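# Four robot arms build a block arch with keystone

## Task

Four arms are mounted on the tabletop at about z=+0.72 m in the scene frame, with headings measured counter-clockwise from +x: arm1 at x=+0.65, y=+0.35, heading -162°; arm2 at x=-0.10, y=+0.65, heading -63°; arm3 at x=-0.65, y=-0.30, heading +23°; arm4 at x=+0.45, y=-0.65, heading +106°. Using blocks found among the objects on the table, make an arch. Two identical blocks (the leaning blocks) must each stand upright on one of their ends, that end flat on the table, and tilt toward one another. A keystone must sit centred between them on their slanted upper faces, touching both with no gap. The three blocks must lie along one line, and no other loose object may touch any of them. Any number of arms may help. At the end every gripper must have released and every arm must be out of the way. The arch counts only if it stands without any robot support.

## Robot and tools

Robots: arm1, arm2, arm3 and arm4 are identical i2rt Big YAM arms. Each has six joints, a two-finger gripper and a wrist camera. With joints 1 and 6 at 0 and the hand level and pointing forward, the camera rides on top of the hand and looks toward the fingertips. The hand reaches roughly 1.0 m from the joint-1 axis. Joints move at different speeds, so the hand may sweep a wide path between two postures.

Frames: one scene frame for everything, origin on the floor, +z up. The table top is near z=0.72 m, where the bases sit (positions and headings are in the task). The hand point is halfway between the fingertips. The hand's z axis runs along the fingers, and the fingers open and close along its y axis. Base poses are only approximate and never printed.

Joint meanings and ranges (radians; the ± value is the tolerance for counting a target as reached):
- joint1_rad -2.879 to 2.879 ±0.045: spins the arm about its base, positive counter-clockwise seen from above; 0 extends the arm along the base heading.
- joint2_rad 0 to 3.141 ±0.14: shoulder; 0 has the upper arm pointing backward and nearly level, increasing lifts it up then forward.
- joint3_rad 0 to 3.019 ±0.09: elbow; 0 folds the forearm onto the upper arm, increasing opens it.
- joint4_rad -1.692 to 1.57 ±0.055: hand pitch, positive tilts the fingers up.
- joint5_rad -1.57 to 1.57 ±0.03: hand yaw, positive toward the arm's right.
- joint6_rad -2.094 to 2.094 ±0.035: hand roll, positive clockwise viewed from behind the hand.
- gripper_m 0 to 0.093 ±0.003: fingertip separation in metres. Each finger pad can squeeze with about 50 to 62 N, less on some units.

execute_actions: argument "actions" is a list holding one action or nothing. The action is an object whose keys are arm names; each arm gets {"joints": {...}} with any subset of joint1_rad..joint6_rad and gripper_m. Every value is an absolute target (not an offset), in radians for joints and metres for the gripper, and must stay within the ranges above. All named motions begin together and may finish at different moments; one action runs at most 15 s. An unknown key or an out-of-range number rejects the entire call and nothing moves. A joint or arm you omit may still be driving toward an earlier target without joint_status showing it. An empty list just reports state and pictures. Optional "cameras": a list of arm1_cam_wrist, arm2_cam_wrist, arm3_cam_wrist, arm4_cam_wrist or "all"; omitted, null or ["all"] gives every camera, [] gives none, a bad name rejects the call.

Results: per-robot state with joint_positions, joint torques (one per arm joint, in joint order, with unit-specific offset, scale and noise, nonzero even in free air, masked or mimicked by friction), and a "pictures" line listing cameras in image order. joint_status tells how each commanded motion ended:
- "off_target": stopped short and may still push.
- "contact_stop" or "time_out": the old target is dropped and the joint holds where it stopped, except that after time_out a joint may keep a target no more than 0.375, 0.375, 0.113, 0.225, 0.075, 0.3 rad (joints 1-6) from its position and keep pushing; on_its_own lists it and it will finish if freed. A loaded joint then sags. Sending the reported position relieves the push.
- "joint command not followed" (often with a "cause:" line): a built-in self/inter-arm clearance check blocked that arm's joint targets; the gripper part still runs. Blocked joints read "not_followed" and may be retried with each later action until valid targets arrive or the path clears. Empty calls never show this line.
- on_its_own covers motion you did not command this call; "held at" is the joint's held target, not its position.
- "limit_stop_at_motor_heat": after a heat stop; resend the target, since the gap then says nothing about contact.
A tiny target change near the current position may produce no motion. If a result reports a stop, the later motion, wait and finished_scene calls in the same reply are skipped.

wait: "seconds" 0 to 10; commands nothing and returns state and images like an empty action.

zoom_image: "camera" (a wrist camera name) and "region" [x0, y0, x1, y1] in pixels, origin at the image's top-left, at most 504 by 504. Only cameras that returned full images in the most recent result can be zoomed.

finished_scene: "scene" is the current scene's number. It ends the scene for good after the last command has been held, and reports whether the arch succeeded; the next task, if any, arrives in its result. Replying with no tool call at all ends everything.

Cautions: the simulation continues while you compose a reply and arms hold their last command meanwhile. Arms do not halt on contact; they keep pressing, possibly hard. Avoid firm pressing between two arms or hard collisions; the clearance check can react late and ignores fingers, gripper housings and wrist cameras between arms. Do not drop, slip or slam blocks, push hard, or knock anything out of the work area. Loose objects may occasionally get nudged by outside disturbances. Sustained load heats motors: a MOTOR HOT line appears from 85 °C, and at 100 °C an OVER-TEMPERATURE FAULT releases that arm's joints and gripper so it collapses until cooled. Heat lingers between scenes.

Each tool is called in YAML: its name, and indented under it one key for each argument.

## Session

execute_actions:
  actions: []

Scene clock: 0.00 s.
Joint torques (N m, as the arm reports them, + toward a larger angle): no reading
Motor temperatures (°C, as the motors report them): arm1=[28 27 28 26 29 28] | arm2=[29 29 28 30 29 26] | arm3=[27 29 32 29 30 26] | arm4=[28 28 29 29 29 30]
arm1.joint_positions: joint1_rad=+0.740 joint2_rad=+0.433 joint3_rad=+1.358 joint4_rad=-1.622 joint5_rad=-0.276 joint6_rad=+0.538 gripper_m=+0.094
arm1.joint_status: not commanded
arm1.hand: x=+0.6359 y=+0.2215 z=+1.2713 quat_wxyz=(-0.383, -0.854, -0.283, +0.209) (m; scene frame)
arm2.joint_positions: joint1_rad=-0.868 joint2_rad=+0.588 joint3_rad=+1.361 joint4_rad=-1.560 joint5_rad=+0.254 joint6_rad=-0.732 gripper_m=+0.094
arm2.joint_status: not commanded
arm2.hand: x=-0.2036 y=+0.4922 z=+1.2245 quat_wxyz=(+0.033, -0.562, -0.724, +0.398) (m; scene frame)
arm3.joint_positions: joint1_rad=+0.176 joint2_rad=+0.425 joint3_rad=+1.676 joint4_rad=-1.380 joint5_rad=+0.186 joint6_rad=+0.333 gripper_m=+0.095
arm3.joint_status: not commanded
arm3.hand: x=-0.5827 y=-0.2891 z=+1.4966 quat_wxyz=(-0.628, +0.015, -0.750, -0.208) (m; scene frame)
arm4.joint_positions: joint1_rad=+0.836 joint2_rad=+0.285 joint3_rad=+1.315 joint4_rad=-1.641 joint5_rad=-0.025 joint6_rad=+0.756 gripper_m=+0.095
arm4.joint_status: not commanded
arm4.hand: x=+0.3823 y=-0.6190 z=+1.2498 quat_wxyz=(+0.093, +0.738, -0.491, -0.453) (m; scene frame)
pictures: arm1_cam_wrist, arm2_cam_wrist, arm3_cam_wrist, arm4_cam_wrist
Images, in order (width x height): arm1_cam_wrist 616x616, arm2_cam_wrist 616x616, arm3_cam_wrist 616x616, arm4_cam_wrist 616x616.

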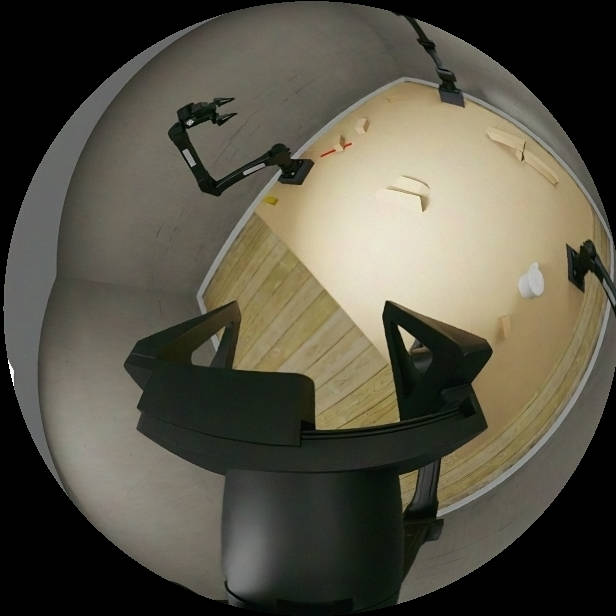

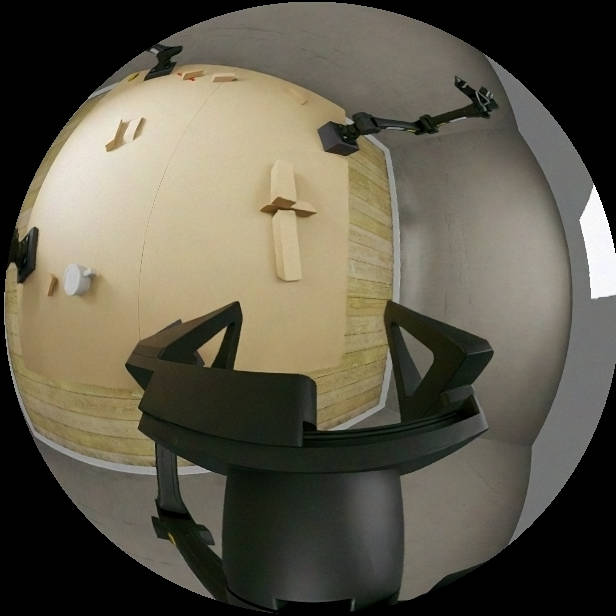

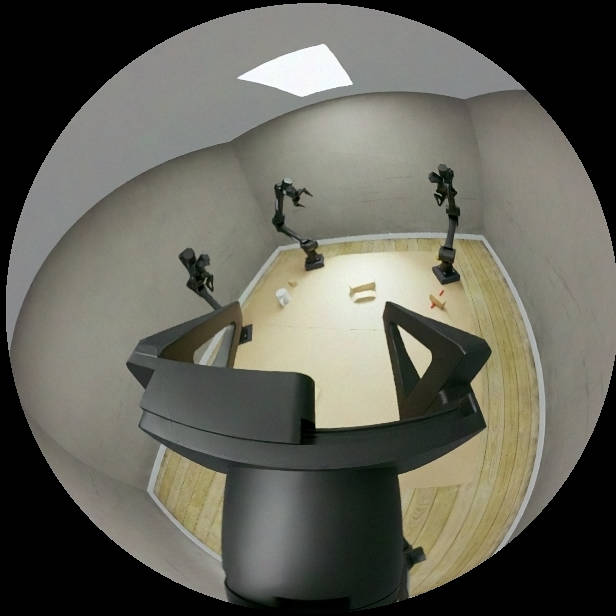

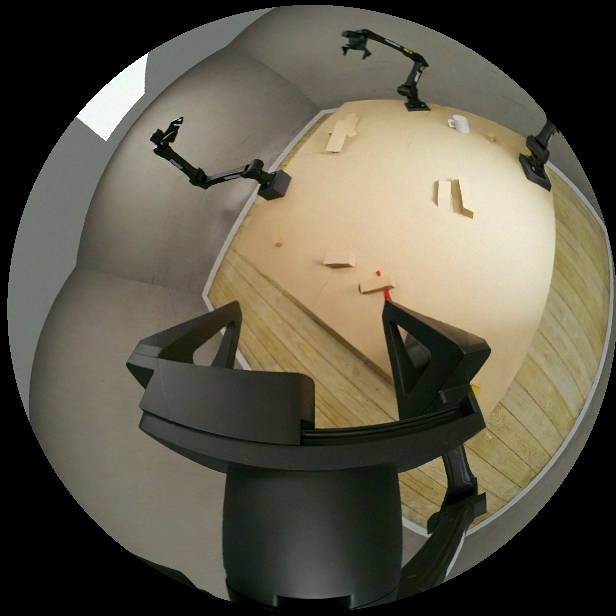

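execute_actions:
  actions:
    - {"arm1":{"joints":{"joint1_rad":0.2,"joint2_rad":1.0,"joint3_rad":1.15,"joint4_rad":-1.2,"joint5_rad":0,"joint6_rad":0}},"arm2":{"joints":{"joint1_rad":-1.0,"joint2_rad":1.0,"joint3_rad":1.15,"joint4_rad":-1.2,"joint5_rad":0,"joint6_rad":0}},"arm3":{"joints":{"joint1_rad":0,"joint2_rad":1.0,"joint3_rad":1.15,"joint4_rad":-1.2,"joint5_rad":0,"joint6_rad":0}},"arm4":{"joints":{"joint1_rad":0.3,"joint2_rad":1.0,"joint3_rad":1.15,"joint4_rad":-1.2,"joint5_rad":0,"joint6_rad":0}}}

Scene clock: 2.00 s.
Joint torques (N m, as the arm reports them, + toward a larger angle): arm1=[-0.28 -6.87 11.47  1.31  0.06 -0.1 ] | arm2=[-2.27 -7.15 11.98  2.07 -0.22  0.14] | arm3=[ 0.46 -6.21 11.94  1.32 -0.04 -0.11] | arm4=[-3.11 -7.39 10.35  1.45 -0.12 -0.04]
Motor temperatures (°C, as the motors report them): arm1=[28 27 28 26 29 28] | arm2=[29 29 29 30 29 26] | arm3=[27 29 32 29 30 26] | arm4=[28 28 29 29 29 30]
arm1.joint_positions: joint1_rad=+0.202 joint2_rad=+1.011 joint3_rad=+1.137 joint4_rad=-1.217 joint5_rad=-0.002 joint6_rad=+0.010 gripper_m=+0.094
arm1.joint_status: all done
arm1.hand: x=+0.3305 y=+0.1695 z=+1.0886 quat_wxyz=(-0.059, -0.941, -0.240, +0.233) (m; scene frame)
arm2.joint_positions: joint1_rad=-0.993 joint2_rad=+1.008 joint3_rad=+1.132 joint4_rad=-1.213 joint5_rad=+0.004 joint6_rad=-0.012 gripper_m=+0.094
arm2.joint_status: all done
arm2.hand: x=-0.2764 y=+0.3277 z=+1.0471 quat_wxyz=(-0.113, -0.833, -0.499, +0.211) (m; scene frame)
arm3.joint_positions: joint1_rad=+0.011 joint2_rad=+1.004 joint3_rad=+1.129 joint4_rad=-1.210 joint5_rad=+0.004 joint6_rad=+0.010 gripper_m=+0.095
arm3.joint_status: all done
arm3.hand: x=-0.3085 y=-0.1669 z=+1.1342 quat_wxyz=(-0.239, +0.172, -0.955, -0.039) (m; scene frame)
arm4.joint_positions: joint1_rad=+0.308 joint2_rad=+1.009 joint3_rad=+1.139 joint4_rad=-1.213 joint5_rad=-0.001 joint6_rad=+0.011 gripper_m=+0.095
arm4.joint_status: all done
arm4.hand: x=+0.2366 y=-0.3456 z=+1.0781 quat_wxyz=(-0.103, +0.860, -0.451, -0.215) (m; scene frame)
pictures: arm1_cam_wrist, arm2_cam_wrist, arm3_cam_wrist, arm4_cam_wrist
Images, in order (width x height): arm1_cam_wrist 616x616, arm2_cam_wrist 616x616, arm3_cam_wrist 616x616, arm4_cam_wrist 616x616.

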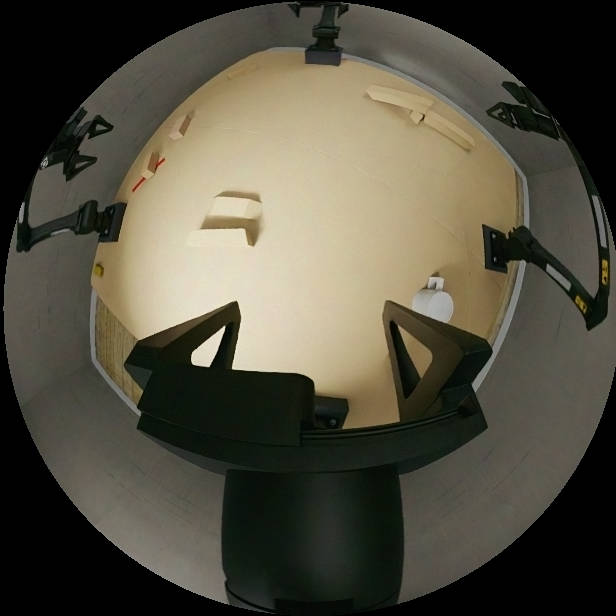

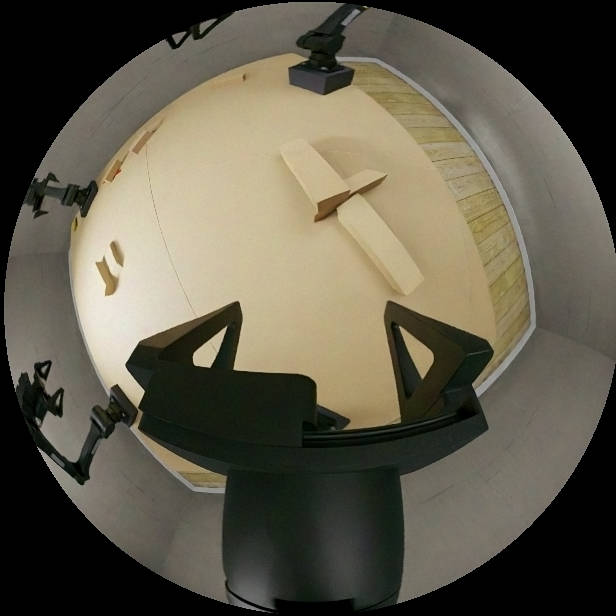

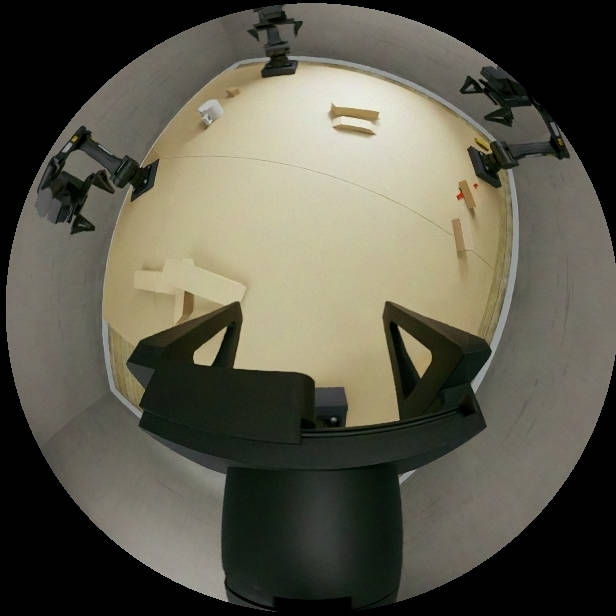

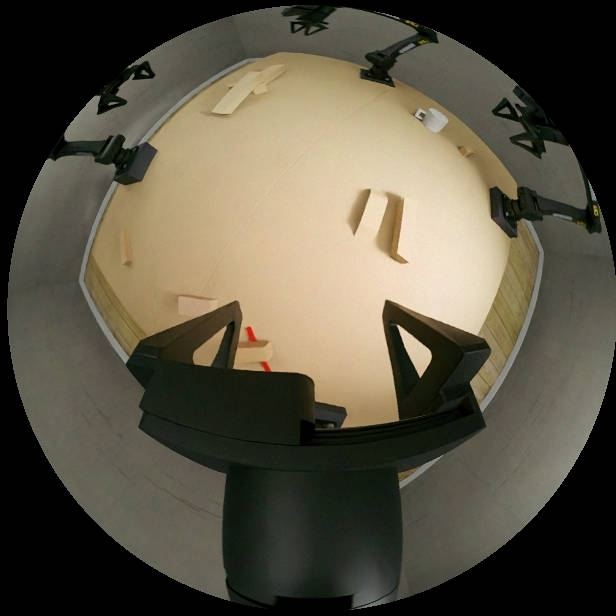

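execute_actions:
  actions: []

Scene clock: 2.97 s.
Joint torques (N m, as the arm reports them, + toward a larger angle): arm1=[-0.37 -6.98 11.51  1.33  0.05 -0.12] | arm2=[-2.2  -7.1  12.    2.08 -0.21  0.12] | arm3=[ 0.21 -6.56 11.92  1.59 -0.07 -0.08] | arm4=[-2.54 -7.28 10.26  1.46 -0.11 -0.07]
Motor temperatures (°C, as the motors report them): arm1=[28 27 28 26 29 28] | arm2=[29 29 29 30 29 26] | arm3=[27 29 33 29 30 26] | arm4=[28 28 29 29 29 30]
arm1.joint_positions: joint1_rad=+0.202 joint2_rad=+1.011 joint3_rad=+1.137 joint4_rad=-1.217 joint5_rad=-0.002 joint6_rad=+0.010 gripper_m=+0.094
arm1.joint_status: all done
arm1.hand: x=+0.3305 y=+0.1695 z=+1.0886 quat_wxyz=(-0.059, -0.941, -0.240, +0.233) (m; scene frame)
arm2.joint_positions: joint1_rad=-0.993 joint2_rad=+1.008 joint3_rad=+1.132 joint4_rad=-1.213 joint5_rad=+0.004 joint6_rad=-0.012 gripper_m=+0.094
arm2.joint_status: all done
arm2.hand: x=-0.2764 y=+0.3277 z=+1.0471 quat_wxyz=(-0.113, -0.833, -0.499, +0.211) (m; scene frame)
arm3.joint_positions: joint1_rad=+0.011 joint2_rad=+1.004 joint3_rad=+1.129 joint4_rad=-1.210 joint5_rad=+0.004 joint6_rad=+0.010 gripper_m=+0.095
arm3.joint_status: all done
arm3.hand: x=-0.3085 y=-0.1669 z=+1.1342 quat_wxyz=(-0.239, +0.172, -0.955, -0.039) (m; scene frame)
arm4.joint_positions: joint1_rad=+0.308 joint2_rad=+1.009 joint3_rad=+1.139 joint4_rad=-1.213 joint5_rad=-0.001 joint6_rad=+0.010 gripper_m=+0.095
arm4.joint_status: all done
arm4.hand: x=+0.2366 y=-0.3456 z=+1.0781 quat_wxyz=(-0.103, +0.860, -0.451, -0.215) (m; scene frame)
pictures: arm1_cam_wrist, arm2_cam_wrist, arm3_cam_wrist, arm4_cam_wrist
Images, in order (width x height): arm1_cam_wrist 616x616, arm2_cam_wrist 616x616, arm3_cam_wrist 616x616, arm4_cam_wrist 616x616.

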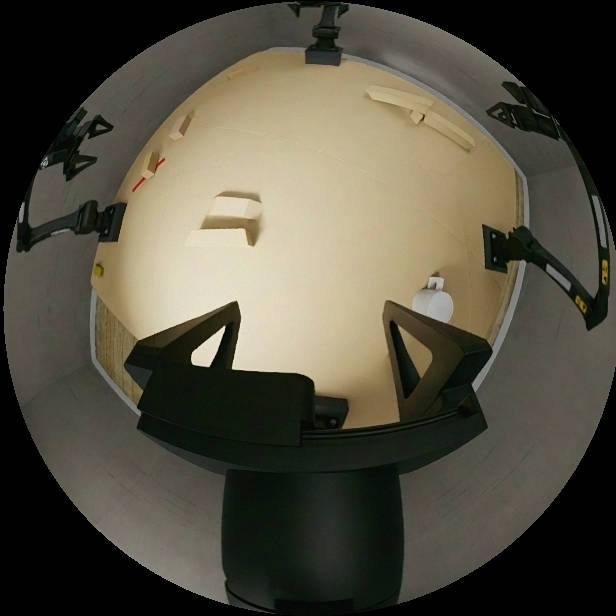

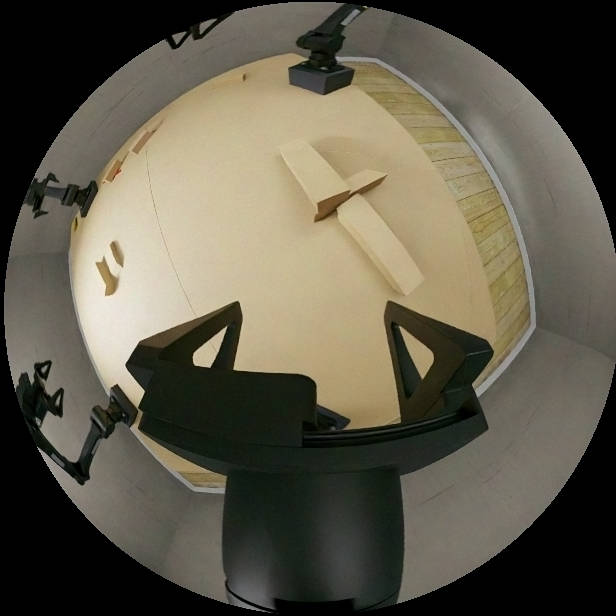

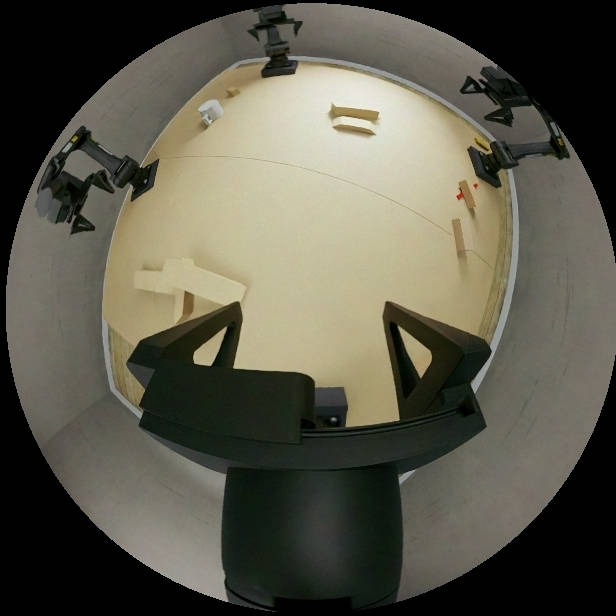

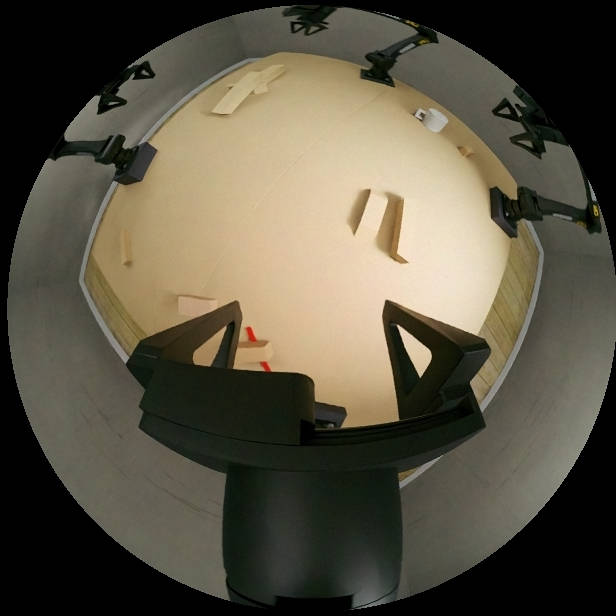

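zoom_image:
  camera: "arm2_cam_wrist"
  region: [260, 120, 450, 310]

zoom_image:
  camera: "arm3_cam_wrist"
  region: [120, 230, 270, 340]

zoom_image:
  camera: "arm1_cam_wrist"
  region: [350, 70, 490, 170]

Region (260, 120, 450, 310) of arm2_cam_wrist's 616x616 image, scaled by 2.653, with more detail than that image has.

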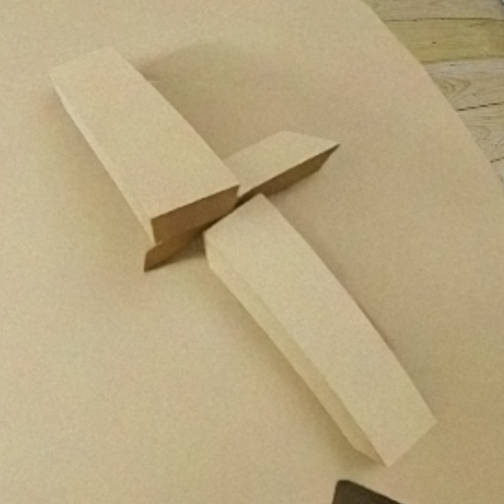

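Region (120, 230, 270, 340) of arm3_cam_wrist's 616x616 image, scaled by 3.360, with more detail than that image has; it fills the top 370 rows of this view, and the rest is white.

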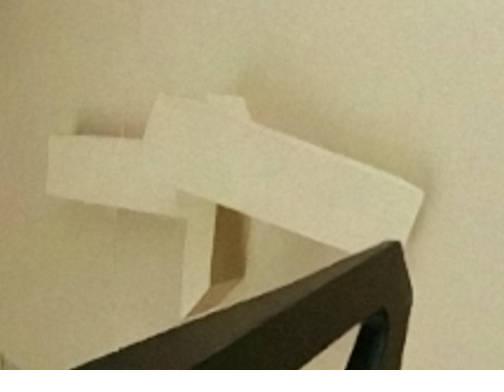

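Region (350, 70, 490, 170) of arm1_cam_wrist's 616x616 image, scaled by 3.600, with more detail than that image has; it fills the top 360 rows of this view, and the rest is white.

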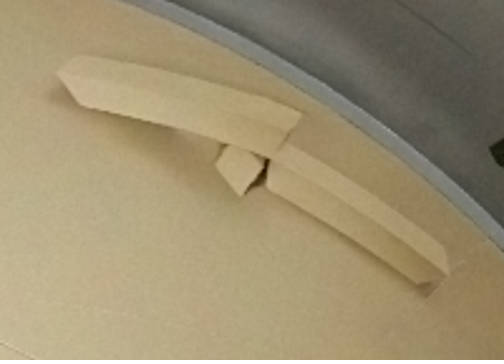

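execute_actions:
  actions:
    - {"arm3":{"joints":{"joint1_rad":0.639,"joint2_rad":1.58,"joint3_rad":1.09,"joint4_rad":-1.075,"joint6_rad":-0.49}}}
  cameras: ["arm3_cam_wrist","arm2_cam_wrist"]

Scene clock: 7.20 s.
Joint torques (N m, as the arm reports them, + toward a larger angle): arm1=[-0.34 -7.01 11.54  1.32  0.05 -0.11] | arm2=[-2.27 -7.14 12.04  2.05 -0.2   0.12] | arm3=[  0.76 -12.72   8.23   0.39   0.03  -0.09] | arm4=[-2.87 -7.66 10.12  1.53 -0.13 -0.04]
Motor temperatures (°C, as the motors report them): arm1=[28 27 29 26 29 28] | arm2=[29 29 30 30 29 26] | arm3=[27 29 33 29 30 26] | arm4=[28 28 30 29 29 30]
arm1.joint_positions: joint1_rad=+0.202 joint2_rad=+1.011 joint3_rad=+1.137 joint4_rad=-1.217 joint5_rad=-0.002 joint6_rad=+0.010 gripper_m=+0.094
arm1.joint_status: not commanded
arm1.hand: x=+0.3305 y=+0.1695 z=+1.0886 quat_wxyz=(-0.059, -0.941, -0.240, +0.233) (m; scene frame)
arm2.joint_positions: joint1_rad=-0.993 joint2_rad=+1.008 joint3_rad=+1.132 joint4_rad=-1.213 joint5_rad=+0.004 joint6_rad=-0.012 gripper_m=+0.094
arm2.joint_status: not commanded
arm2.hand: x=-0.2764 y=+0.3277 z=+1.0471 quat_wxyz=(-0.113, -0.833, -0.499, +0.211) (m; scene frame)
arm3.joint_positions: joint1_rad=+0.642 joint2_rad=+1.585 joint3_rad=+1.088 joint4_rad=-1.088 joint5_rad=+0.000 joint6_rad=-0.479 gripper_m=+0.095
arm3.joint_status: all done
arm3.hand: x=-0.4192 y=+0.0589 z=+0.8955 quat_wxyz=(+0.007, +0.672, -0.740, +0.007) (m; scene frame)
arm4.joint_positions: joint1_rad=+0.308 joint2_rad=+1.009 joint3_rad=+1.139 joint4_rad=-1.213 joint5_rad=-0.001 joint6_rad=+0.010 gripper_m=+0.095
arm4.joint_status: not commanded
arm4.hand: x=+0.2366 y=-0.3456 z=+1.0781 quat_wxyz=(-0.103, +0.860, -0.451, -0.215) (m; scene frame)
pictures: arm2_cam_wrist, arm3_cam_wrist
Images, in order (width x height): arm2_cam_wrist 616x616, arm3_cam_wrist 616x616.

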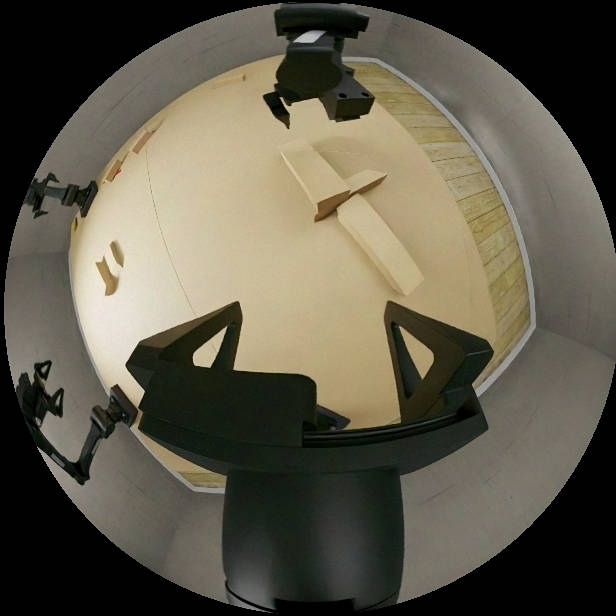

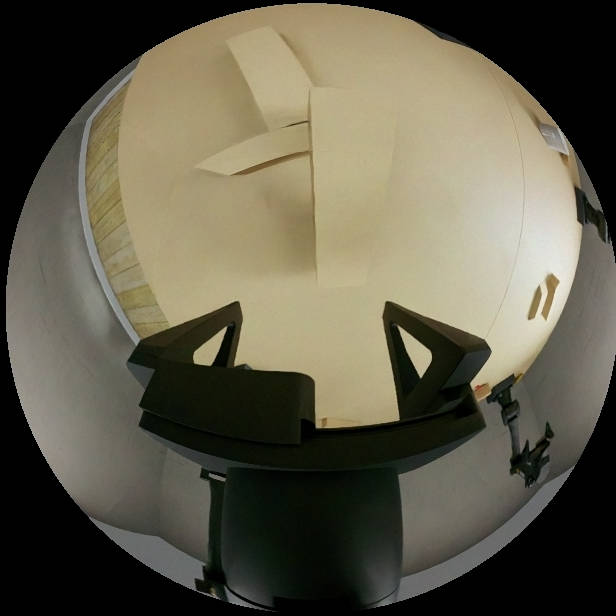

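zoom_image:
  camera: "arm3_cam_wrist"
  region: [180, 20, 460, 300]

Region (180, 20, 460, 300) of arm3_cam_wrist's 616x616 image, scaled by 1.800, with more detail than that image has.

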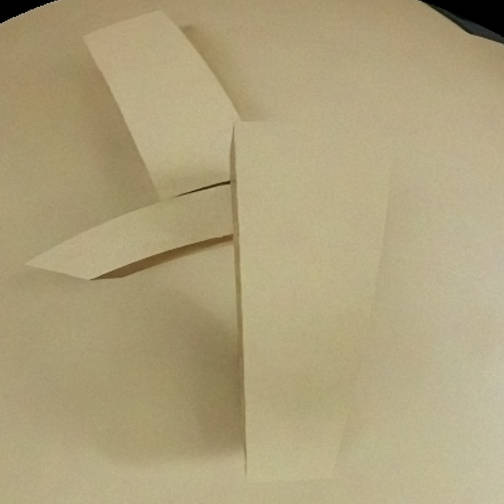

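execute_actions:
  actions:
    - {"arm3":{"joints":{"joint1_rad":0.607,"joint2_rad":1.685,"joint3_rad":1.26,"joint4_rad":-1.105,"joint6_rad":-0.51}},"arm2":{"joints":{"joint6_rad":-0.95}}}
  cameras: ["arm3_cam_wrist"]

Scene clock: 10.20 s.
Joint torques (N m, as the arm reports them, + toward a larger angle): arm1=[-0.26 -6.91 11.52  1.34  0.05 -0.11] | arm2=[-2.08 -7.26 11.98  2.02 -0.28 -0.12] | arm3=[  0.89 -14.23  12.29  -0.23  -0.05  -0.12] | arm4=[-2.89 -8.16 10.23  1.51 -0.13 -0.03]
Motor temperatures (°C, as the motors report them): arm1=[28 27 30 26 29 28] | arm2=[29 29 30 30 29 26] | arm3=[27 29 34 29 30 26] | arm4=[28 28 31 29 29 30]
arm1.joint_positions: joint1_rad=+0.202 joint2_rad=+1.011 joint3_rad=+1.137 joint4_rad=-1.217 joint5_rad=-0.002 joint6_rad=+0.010 gripper_m=+0.094
arm1.joint_status: not commanded
arm1.hand: x=+0.3305 y=+0.1695 z=+1.0886 quat_wxyz=(-0.059, -0.941, -0.240, +0.233) (m; scene frame)
arm2.joint_positions: joint1_rad=-0.993 joint2_rad=+1.008 joint3_rad=+1.132 joint4_rad=-1.213 joint5_rad=+0.004 joint6_rad=-0.938 gripper_m=+0.094
arm2.joint_status: all done
arm2.hand: x=-0.2764 y=+0.3277 z=+1.0471 quat_wxyz=(-0.007, -0.523, -0.818, +0.240) (m; scene frame)
arm3.joint_positions: joint1_rad=+0.618 joint2_rad=+1.683 joint3_rad=+1.214 joint4_rad=-1.093 joint5_rad=+0.000 joint6_rad=-0.500 gripper_m=+0.095
arm3.joint_status: all done
arm3.hand: x=-0.3843 y=+0.0922 z=+0.8961 quat_wxyz=(-0.004, +0.671, -0.742, +0.004) (m; scene frame)
arm4.joint_positions: joint1_rad=+0.308 joint2_rad=+1.009 joint3_rad=+1.139 joint4_rad=-1.213 joint5_rad=-0.001 joint6_rad=+0.010 gripper_m=+0.095
arm4.joint_status: not commanded
arm4.hand: x=+0.2366 y=-0.3456 z=+1.0781 quat_wxyz=(-0.103, +0.860, -0.451, -0.215) (m; scene frame)
pictures: arm3_cam_wrist
Images, in order (width x height): arm3_cam_wrist 616x616.

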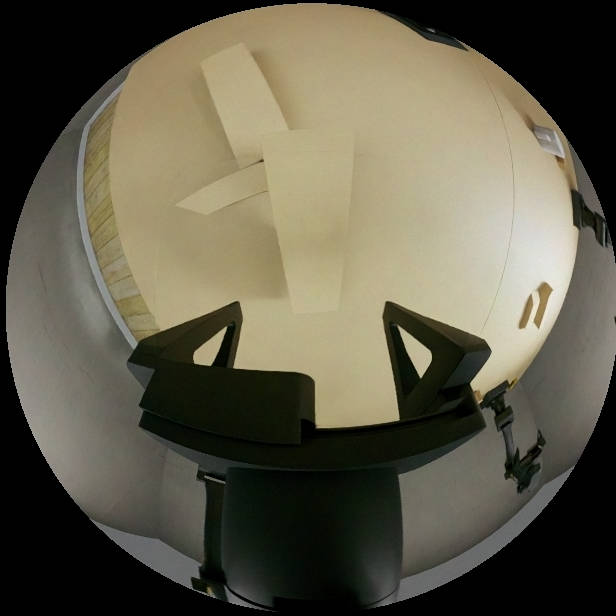

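execute_actions:
  actions:
    - {"arm3":{"joints":{"joint2_rad":1.9,"joint3_rad":1.095,"joint4_rad":-0.76}}}
  cameras: ["arm3_cam_wrist"]

execute_actions:
  actions:
    - {"arm3":{"joints":{"gripper_m":0.05}}}
  cameras: ["arm3_cam_wrist"]

Scene clock: 11.50 s.
Joint torques (N m, as the arm reports them, + toward a larger angle): arm1=[-0.32 -6.99 11.52  1.34  0.05 -0.11] | arm2=[-2.17 -7.2  11.97  2.07 -0.29 -0.1 ] | arm3=[  1.16 -15.27   6.72   0.82   0.19  -0.07] | arm4=[-2.79 -8.05 10.14  1.43 -0.13 -0.04]
Motor temperatures (°C, as the motors report them): arm1=[28 27 30 26 29 28] | arm2=[29 29 30 30 29 26] | arm3=[27 29 34 29 30 26] | arm4=[28 28 31 29 29 30]
arm1.joint_positions: joint1_rad=+0.202 joint2_rad=+1.011 joint3_rad=+1.137 joint4_rad=-1.217 joint5_rad=-0.002 joint6_rad=+0.010 gripper_m=+0.094
arm1.joint_status: not commanded
arm1.hand: x=+0.3305 y=+0.1695 z=+1.0886 quat_wxyz=(-0.059, -0.941, -0.240, +0.233) (m; scene frame)
arm2.joint_positions: joint1_rad=-0.993 joint2_rad=+1.008 joint3_rad=+1.132 joint4_rad=-1.213 joint5_rad=+0.004 joint6_rad=-0.938 gripper_m=+0.094
arm2.joint_status: not commanded
arm2.hand: x=-0.2764 y=+0.3277 z=+1.0471 quat_wxyz=(-0.007, -0.523, -0.818, +0.240) (m; scene frame)
arm3.joint_positions: joint1_rad=+0.611 joint2_rad=+1.898 joint3_rad=+1.093 joint4_rad=-0.779 joint5_rad=-0.003 joint6_rad=-0.500 gripper_m=+0.095
arm3.joint_status: all done
arm3.hand: x=-0.3840 y=+0.0855 z=+0.7614 quat_wxyz=(+0.007, +0.668, -0.744, +0.005) (m; scene frame)
arm4.joint_positions: joint1_rad=+0.308 joint2_rad=+1.009 joint3_rad=+1.139 joint4_rad=-1.213 joint5_rad=-0.001 joint6_rad=+0.010 gripper_m=+0.095
arm4.joint_status: not commanded
arm4.hand: x=+0.2366 y=-0.3456 z=+1.0781 quat_wxyz=(-0.103, +0.860, -0.451, -0.215) (m; scene frame)
pictures: arm3_cam_wrist
Images, in order (width x height): arm3_cam_wrist 616x616.

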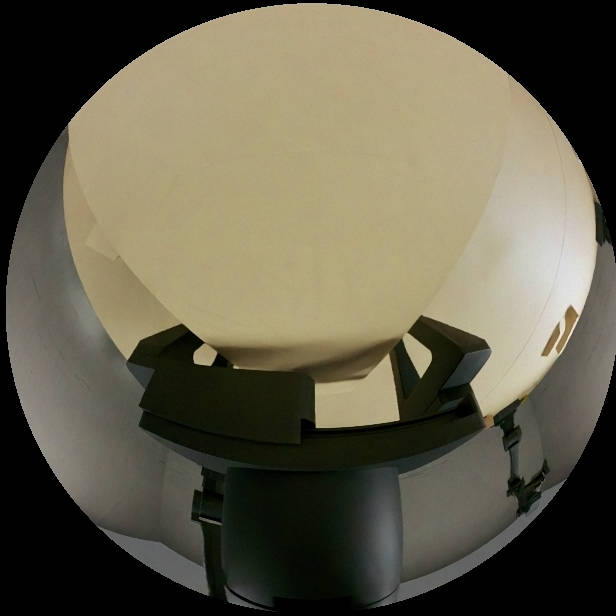

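Scene clock: 12.10 s.
Joint torques (N m, as the arm reports them, + toward a larger angle): arm1=[-0.42 -7.   11.5   1.31  0.06 -0.11] | arm2=[-2.31 -7.13 11.98  2.05 -0.29 -0.11] | arm3=[  1.57 -14.85   6.49   0.99   0.12  -0.07] | arm4=[-2.71 -8.11 10.22  1.46 -0.11 -0.07]
Motor temperatures (°C, as the motors report them): arm1=[28 27 30 26 29 28] | arm2=[29 29 30 30 29 26] | arm3=[27 29 34 29 30 26] | arm4=[28 28 31 29 29 30]
arm1.joint_positions: joint1_rad=+0.202 joint2_rad=+1.011 joint3_rad=+1.137 joint4_rad=-1.217 joint5_rad=-0.002 joint6_rad=+0.010 gripper_m=+0.094
arm1.joint_status: not commanded
arm1.hand: x=+0.3305 y=+0.1695 z=+1.0886 quat_wxyz=(-0.059, -0.941, -0.240, +0.233) (m; scene frame)
arm2.joint_positions: joint1_rad=-0.993 joint2_rad=+1.008 joint3_rad=+1.132 joint4_rad=-1.213 joint5_rad=+0.004 joint6_rad=-0.938 gripper_m=+0.094
arm2.joint_status: not commanded
arm2.hand: x=-0.2764 y=+0.3277 z=+1.0471 quat_wxyz=(-0.007, -0.523, -0.818, +0.240) (m; scene frame)
arm3.joint_positions: joint1_rad=+0.611 joint2_rad=+1.898 joint3_rad=+1.093 joint4_rad=-0.777 joint5_rad=-0.003 joint6_rad=-0.502 gripper_m=+0.062
arm3.joint_status: gripper_m off_target (ended at +0.062, target +0.050)
arm3.hand: x=-0.3838 y=+0.0857 z=+0.7614 quat_wxyz=(+0.006, +0.669, -0.743, +0.005) (m; scene frame)
arm4.joint_positions: joint1_rad=+0.308 joint2_rad=+1.009 joint3_rad=+1.139 joint4_rad=-1.213 joint5_rad=-0.001 joint6_rad=+0.010 gripper_m=+0.095
arm4.joint_status: not commanded
arm4.hand: x=+0.2366 y=-0.3456 z=+1.0781 quat_wxyz=(-0.103, +0.860, -0.451, -0.215) (m; scene frame)
pictures: arm3_cam_wrist
Images, in order (width x height): arm3_cam_wrist 616x616.

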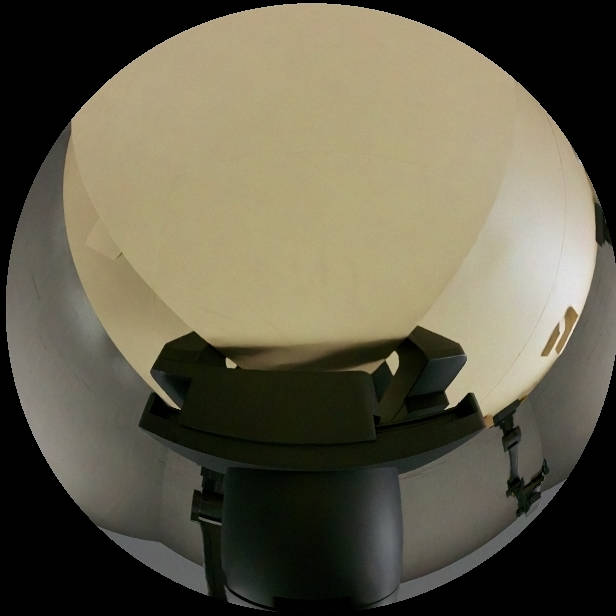

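execute_actions:
  actions:
    - {"arm3":{"joints":{"joint2_rad":1.685,"joint3_rad":1.26,"joint4_rad":-1.105}},"arm4":{"joints":{"joint1_rad":0.187,"joint2_rad":1.65,"joint3_rad":0.41,"joint4_rad":1.38,"gripper_m":0.0}}}
  cameras: ["arm3_cam_wrist","arm4_cam_wrist"]

execute_actions:
  actions:
    - {"arm3":{"joints":{"joint1_rad":0.107,"joint2_rad":1.45,"joint3_rad":1.0,"joint4_rad":-0.6,"joint6_rad":0.0}}}
  cameras: ["arm3_cam_wrist","arm2_cam_wrist","arm4_cam_wrist"]

Scene clock: 14.63 s.
Joint torques (N m, as the arm reports them, + toward a larger angle): arm1=[-0.33 -6.96 11.48  1.33  0.05 -0.1 ] | arm2=[-2.13 -7.16 11.99  2.05 -0.29 -0.12] | arm3=[  1.14 -14.07  11.65  -0.39   0.04  -0.03] | arm4=[ -2.43 -11.86   4.28   2.03  -0.19  -0.04]
Motor temperatures (°C, as the motors report them): arm1=[28 27 30 26 29 28] | arm2=[29 29 31 30 29 26] | arm3=[27 29 34 29 30 26] | arm4=[28 28 31 29 29 30]
arm1.joint_positions: joint1_rad=+0.202 joint2_rad=+1.011 joint3_rad=+1.137 joint4_rad=-1.217 joint5_rad=-0.002 joint6_rad=+0.010 gripper_m=+0.094
arm1.joint_status: not commanded
arm1.hand: x=+0.3305 y=+0.1695 z=+1.0886 quat_wxyz=(-0.059, -0.941, -0.240, +0.233) (m; scene frame)
arm2.joint_positions: joint1_rad=-0.993 joint2_rad=+1.008 joint3_rad=+1.132 joint4_rad=-1.213 joint5_rad=+0.004 joint6_rad=-0.938 gripper_m=+0.094
arm2.joint_status: not commanded
arm2.hand: x=-0.2764 y=+0.3277 z=+1.0471 quat_wxyz=(-0.007, -0.523, -0.818, +0.240) (m; scene frame)
arm3.joint_positions: joint1_rad=+0.611 joint2_rad=+1.691 joint3_rad=+1.220 joint4_rad=-1.090 joint5_rad=-0.001 joint6_rad=-0.502 gripper_m=+0.062
arm3.joint_status: all done
arm3.hand: x=-0.3799 y=+0.0929 z=+0.8947 quat_wxyz=(-0.005, +0.669, -0.743, +0.003) (m; scene frame)
arm4.joint_positions: joint1_rad=+0.191 joint2_rad=+1.659 joint3_rad=+0.404 joint4_rad=+1.363 joint5_rad=+0.000 joint6_rad=+0.009 gripper_m=+0.001
arm4.joint_status: all done
arm4.hand: x=+0.2177 y=-0.2236 z=+0.9222 quat_wxyz=(-0.372, +0.574, -0.348, -0.641) (m; scene frame)
pictures: arm3_cam_wrist, arm4_cam_wrist
Images, in order (width x height): arm3_cam_wrist 616x616, arm4_cam_wrist 616x616.

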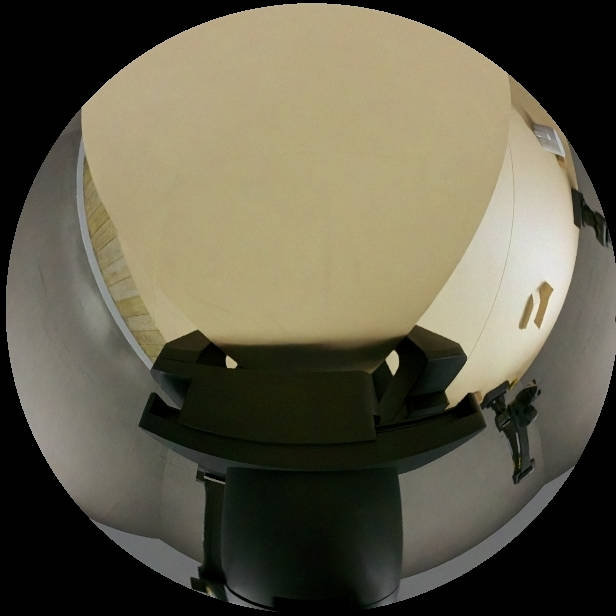

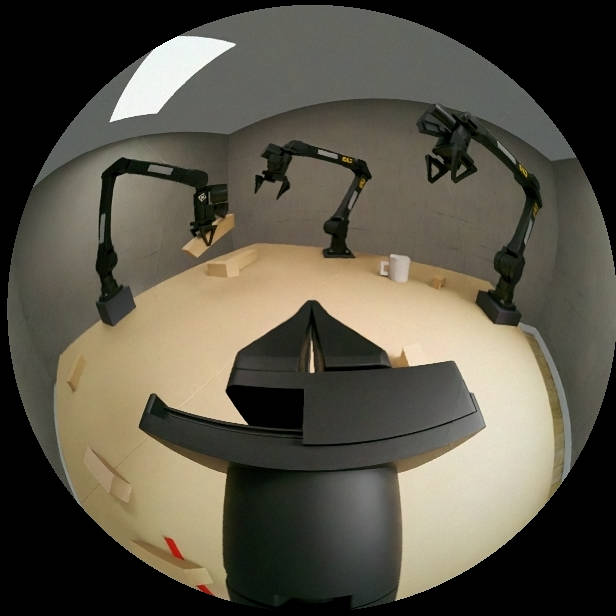

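Scene clock: 16.13 s.
Joint torques (N m, as the arm reports them, + toward a larger angle): arm1=[-0.33 -6.89 11.49  1.31  0.06 -0.11] | arm2=[-2.22 -7.22 11.98  2.03 -0.3  -0.1 ] | arm3=[  2.32 -14.13   9.52   2.52  -0.01   0.04] | arm4=[ -2.15 -11.77   4.24   2.23  -0.18  -0.04]
Motor temperatures (°C, as the motors report them): arm1=[28 27 31 26 29 28] | arm2=[29 29 31 30 29 26] | arm3=[27 29 34 29 30 26] | arm4=[28 28 31 29 29 30]
arm1.joint_positions: joint1_rad=+0.202 joint2_rad=+1.011 joint3_rad=+1.137 joint4_rad=-1.217 joint5_rad=-0.002 joint6_rad=+0.010 gripper_m=+0.094
arm1.joint_status: not commanded
arm1.hand: x=+0.3305 y=+0.1695 z=+1.0886 quat_wxyz=(-0.059, -0.941, -0.240, +0.233) (m; scene frame)
arm2.joint_positions: joint1_rad=-0.993 joint2_rad=+1.008 joint3_rad=+1.132 joint4_rad=-1.213 joint5_rad=+0.004 joint6_rad=-0.938 gripper_m=+0.094
arm2.joint_status: not commanded
arm2.hand: x=-0.2764 y=+0.3277 z=+1.0471 quat_wxyz=(-0.007, -0.523, -0.818, +0.240) (m; scene frame)
arm3.joint_positions: joint1_rad=+0.098 joint2_rad=+1.482 joint3_rad=+0.992 joint4_rad=-0.639 joint5_rad=+0.003 joint6_rad=-0.011 gripper_m=+0.062
arm3.joint_status: all done
arm3.hand: x=-0.2042 y=-0.0830 z=+0.9290 quat_wxyz=(-0.216, +0.224, -0.949, -0.042) (m; scene frame)
arm4.joint_positions: joint1_rad=+0.191 joint2_rad=+1.659 joint3_rad=+0.404 joint4_rad=+1.363 joint5_rad=+0.000 joint6_rad=+0.009 gripper_m=+0.001
arm4.joint_status: not commanded
arm4.hand: x=+0.2177 y=-0.2236 z=+0.9222 quat_wxyz=(-0.372, +0.574, -0.348, -0.641) (m; scene frame)
pictures: arm2_cam_wrist, arm3_cam_wrist, arm4_cam_wrist
Images, in order (width x height): arm2_cam_wrist 616x616, arm3_cam_wrist 616x616, arm4_cam_wrist 616x616.

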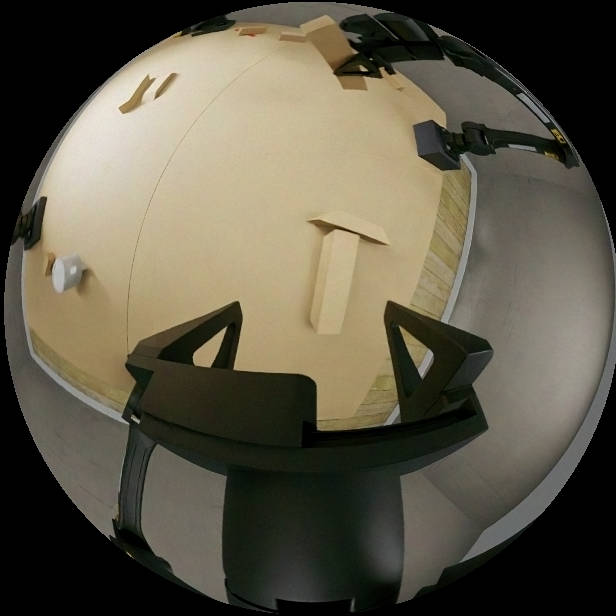

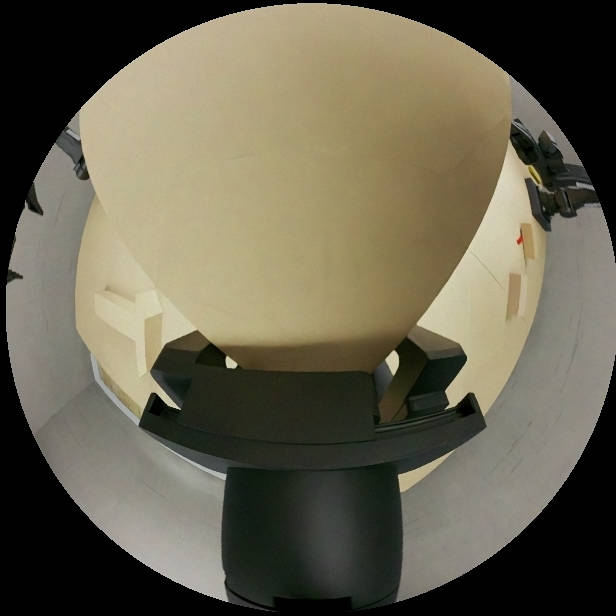

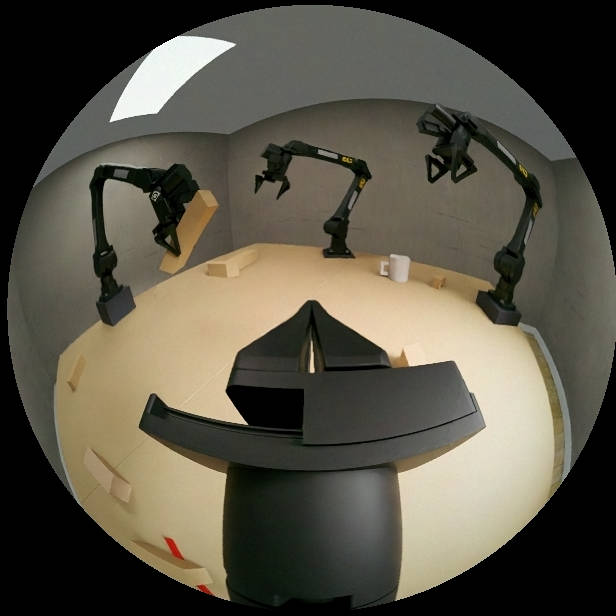

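execute_actions:
  actions:
    - {"arm2":{"joints":{"joint1_rad":-1.293,"joint2_rad":1.71,"joint3_rad":1.525,"joint4_rad":-1.343,"joint6_rad":-0.95}},"arm3":{"joints":{"joint1_rad":0.107,"joint2_rad":1.9,"joint3_rad":1.15,"joint4_rad":0.45}}}
  cameras: ["arm2_cam_wrist","arm4_cam_wrist"]

Scene clock: 19.57 s.
Joint torques (N m, as the arm reports them, + toward a larger angle): arm1=[-0.31 -6.99 11.51  1.37  0.06 -0.11] | arm2=[ -1.25 -19.2   11.77   0.14  -0.18  -0.12] | arm3=[  1.29 -20.15  12.09   3.93  -0.06   0.05] | arm4=[ -2.24 -12.03   4.32   2.11  -0.19  -0.03]
Motor temperatures (°C, as the motors report them): arm1=[28 27 31 26 29 28] | arm2=[29 29 31 30 29 26] | arm3=[27 30 35 29 30 26] | arm4=[28 28 31 29 29 30]
arm1.joint_positions: joint1_rad=+0.202 joint2_rad=+1.011 joint3_rad=+1.137 joint4_rad=-1.217 joint5_rad=-0.002 joint6_rad=+0.010 gripper_m=+0.094
arm1.joint_status: not commanded
arm1.hand: x=+0.3305 y=+0.1695 z=+1.0886 quat_wxyz=(-0.059, -0.941, -0.240, +0.233) (m; scene frame)
arm2.joint_positions: joint1_rad=-1.297 joint2_rad=+1.720 joint3_rad=+1.497 joint4_rad=-1.334 joint5_rad=+0.001 joint6_rad=-0.940 gripper_m=+0.094
arm2.joint_status: all done
arm2.hand: x=-0.4759 y=+0.2925 z=+0.8981 quat_wxyz=(+0.007, -0.660, -0.751, +0.010) (m; scene frame)
arm3.joint_positions: joint1_rad=+0.098 joint2_rad=+1.949 joint3_rad=+1.098 joint4_rad=+0.394 joint5_rad=+0.003 joint6_rad=-0.009 gripper_m=+0.062
arm3.joint_status: joint4_rad time_out (moved +1.033 of +1.089); the others done
arm3.on_its_own: joint4_rad reads +0.394 and still pushes toward +0.450 since a time_out
arm3.hand: x=-0.0245 y=+0.0035 z=+0.8792 quat_wxyz=(-0.518, +0.195, -0.826, -0.111) (m; scene frame)
arm4.joint_positions: joint1_rad=+0.191 joint2_rad=+1.659 joint3_rad=+0.404 joint4_rad=+1.363 joint5_rad=+0.000 joint6_rad=+0.009 gripper_m=+0.001
arm4.joint_status: not commanded
arm4.hand: x=+0.2177 y=-0.2236 z=+0.9222 quat_wxyz=(-0.372, +0.574, -0.348, -0.641) (m; scene frame)
pictures: arm2_cam_wrist, arm4_cam_wrist
Images, in order (width x height): arm2_cam_wrist 616x616, arm4_cam_wrist 616x616.

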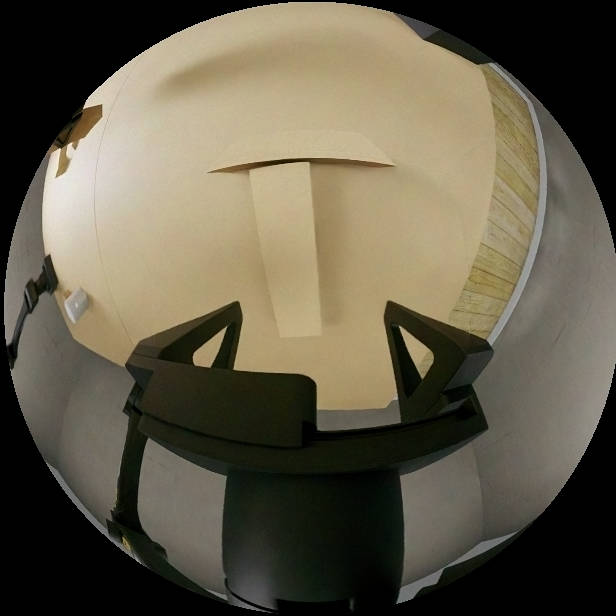

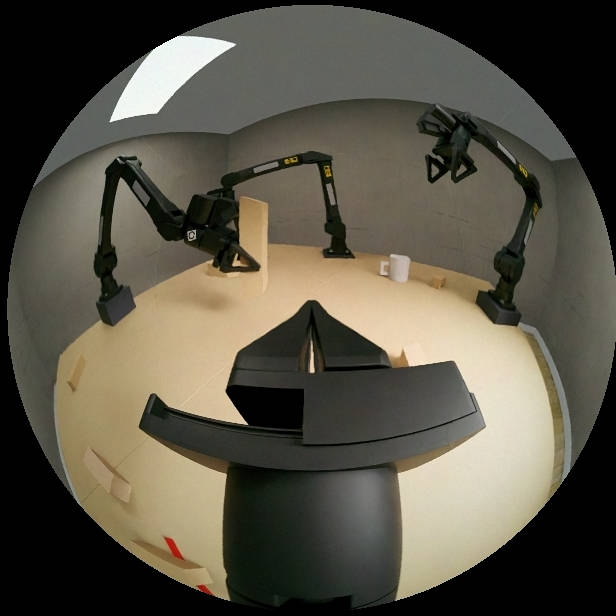

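zoom_image:
  camera: "arm4_cam_wrist"
  region: [170, 170, 330, 330]

zoom_image:
  camera: "arm2_cam_wrist"
  region: [180, 110, 430, 360]

Region (170, 170, 330, 330) of arm4_cam_wrist's 616x616 image, scaled by 3.150, with more detail than that image has.

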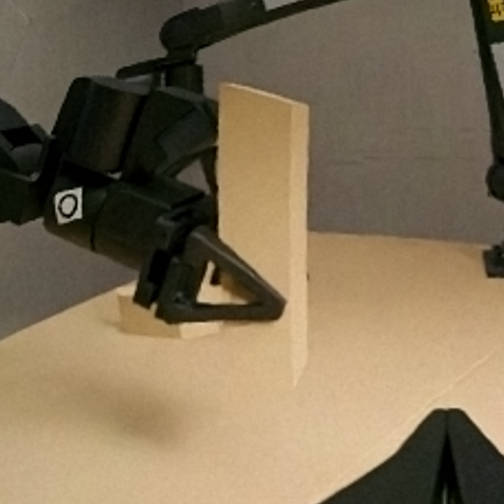

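Region (180, 110, 430, 360) of arm2_cam_wrist's 616x616 image, scaled by 2.016, with more detail than that image has.

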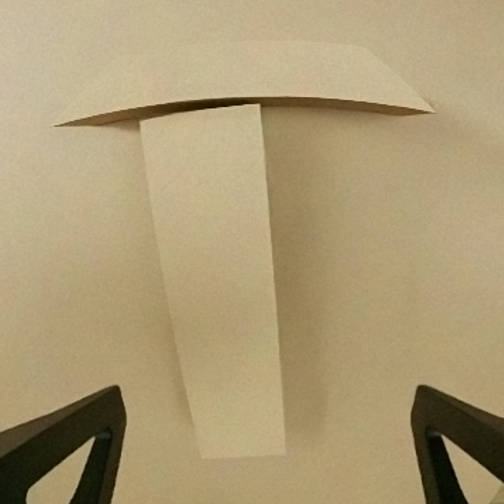

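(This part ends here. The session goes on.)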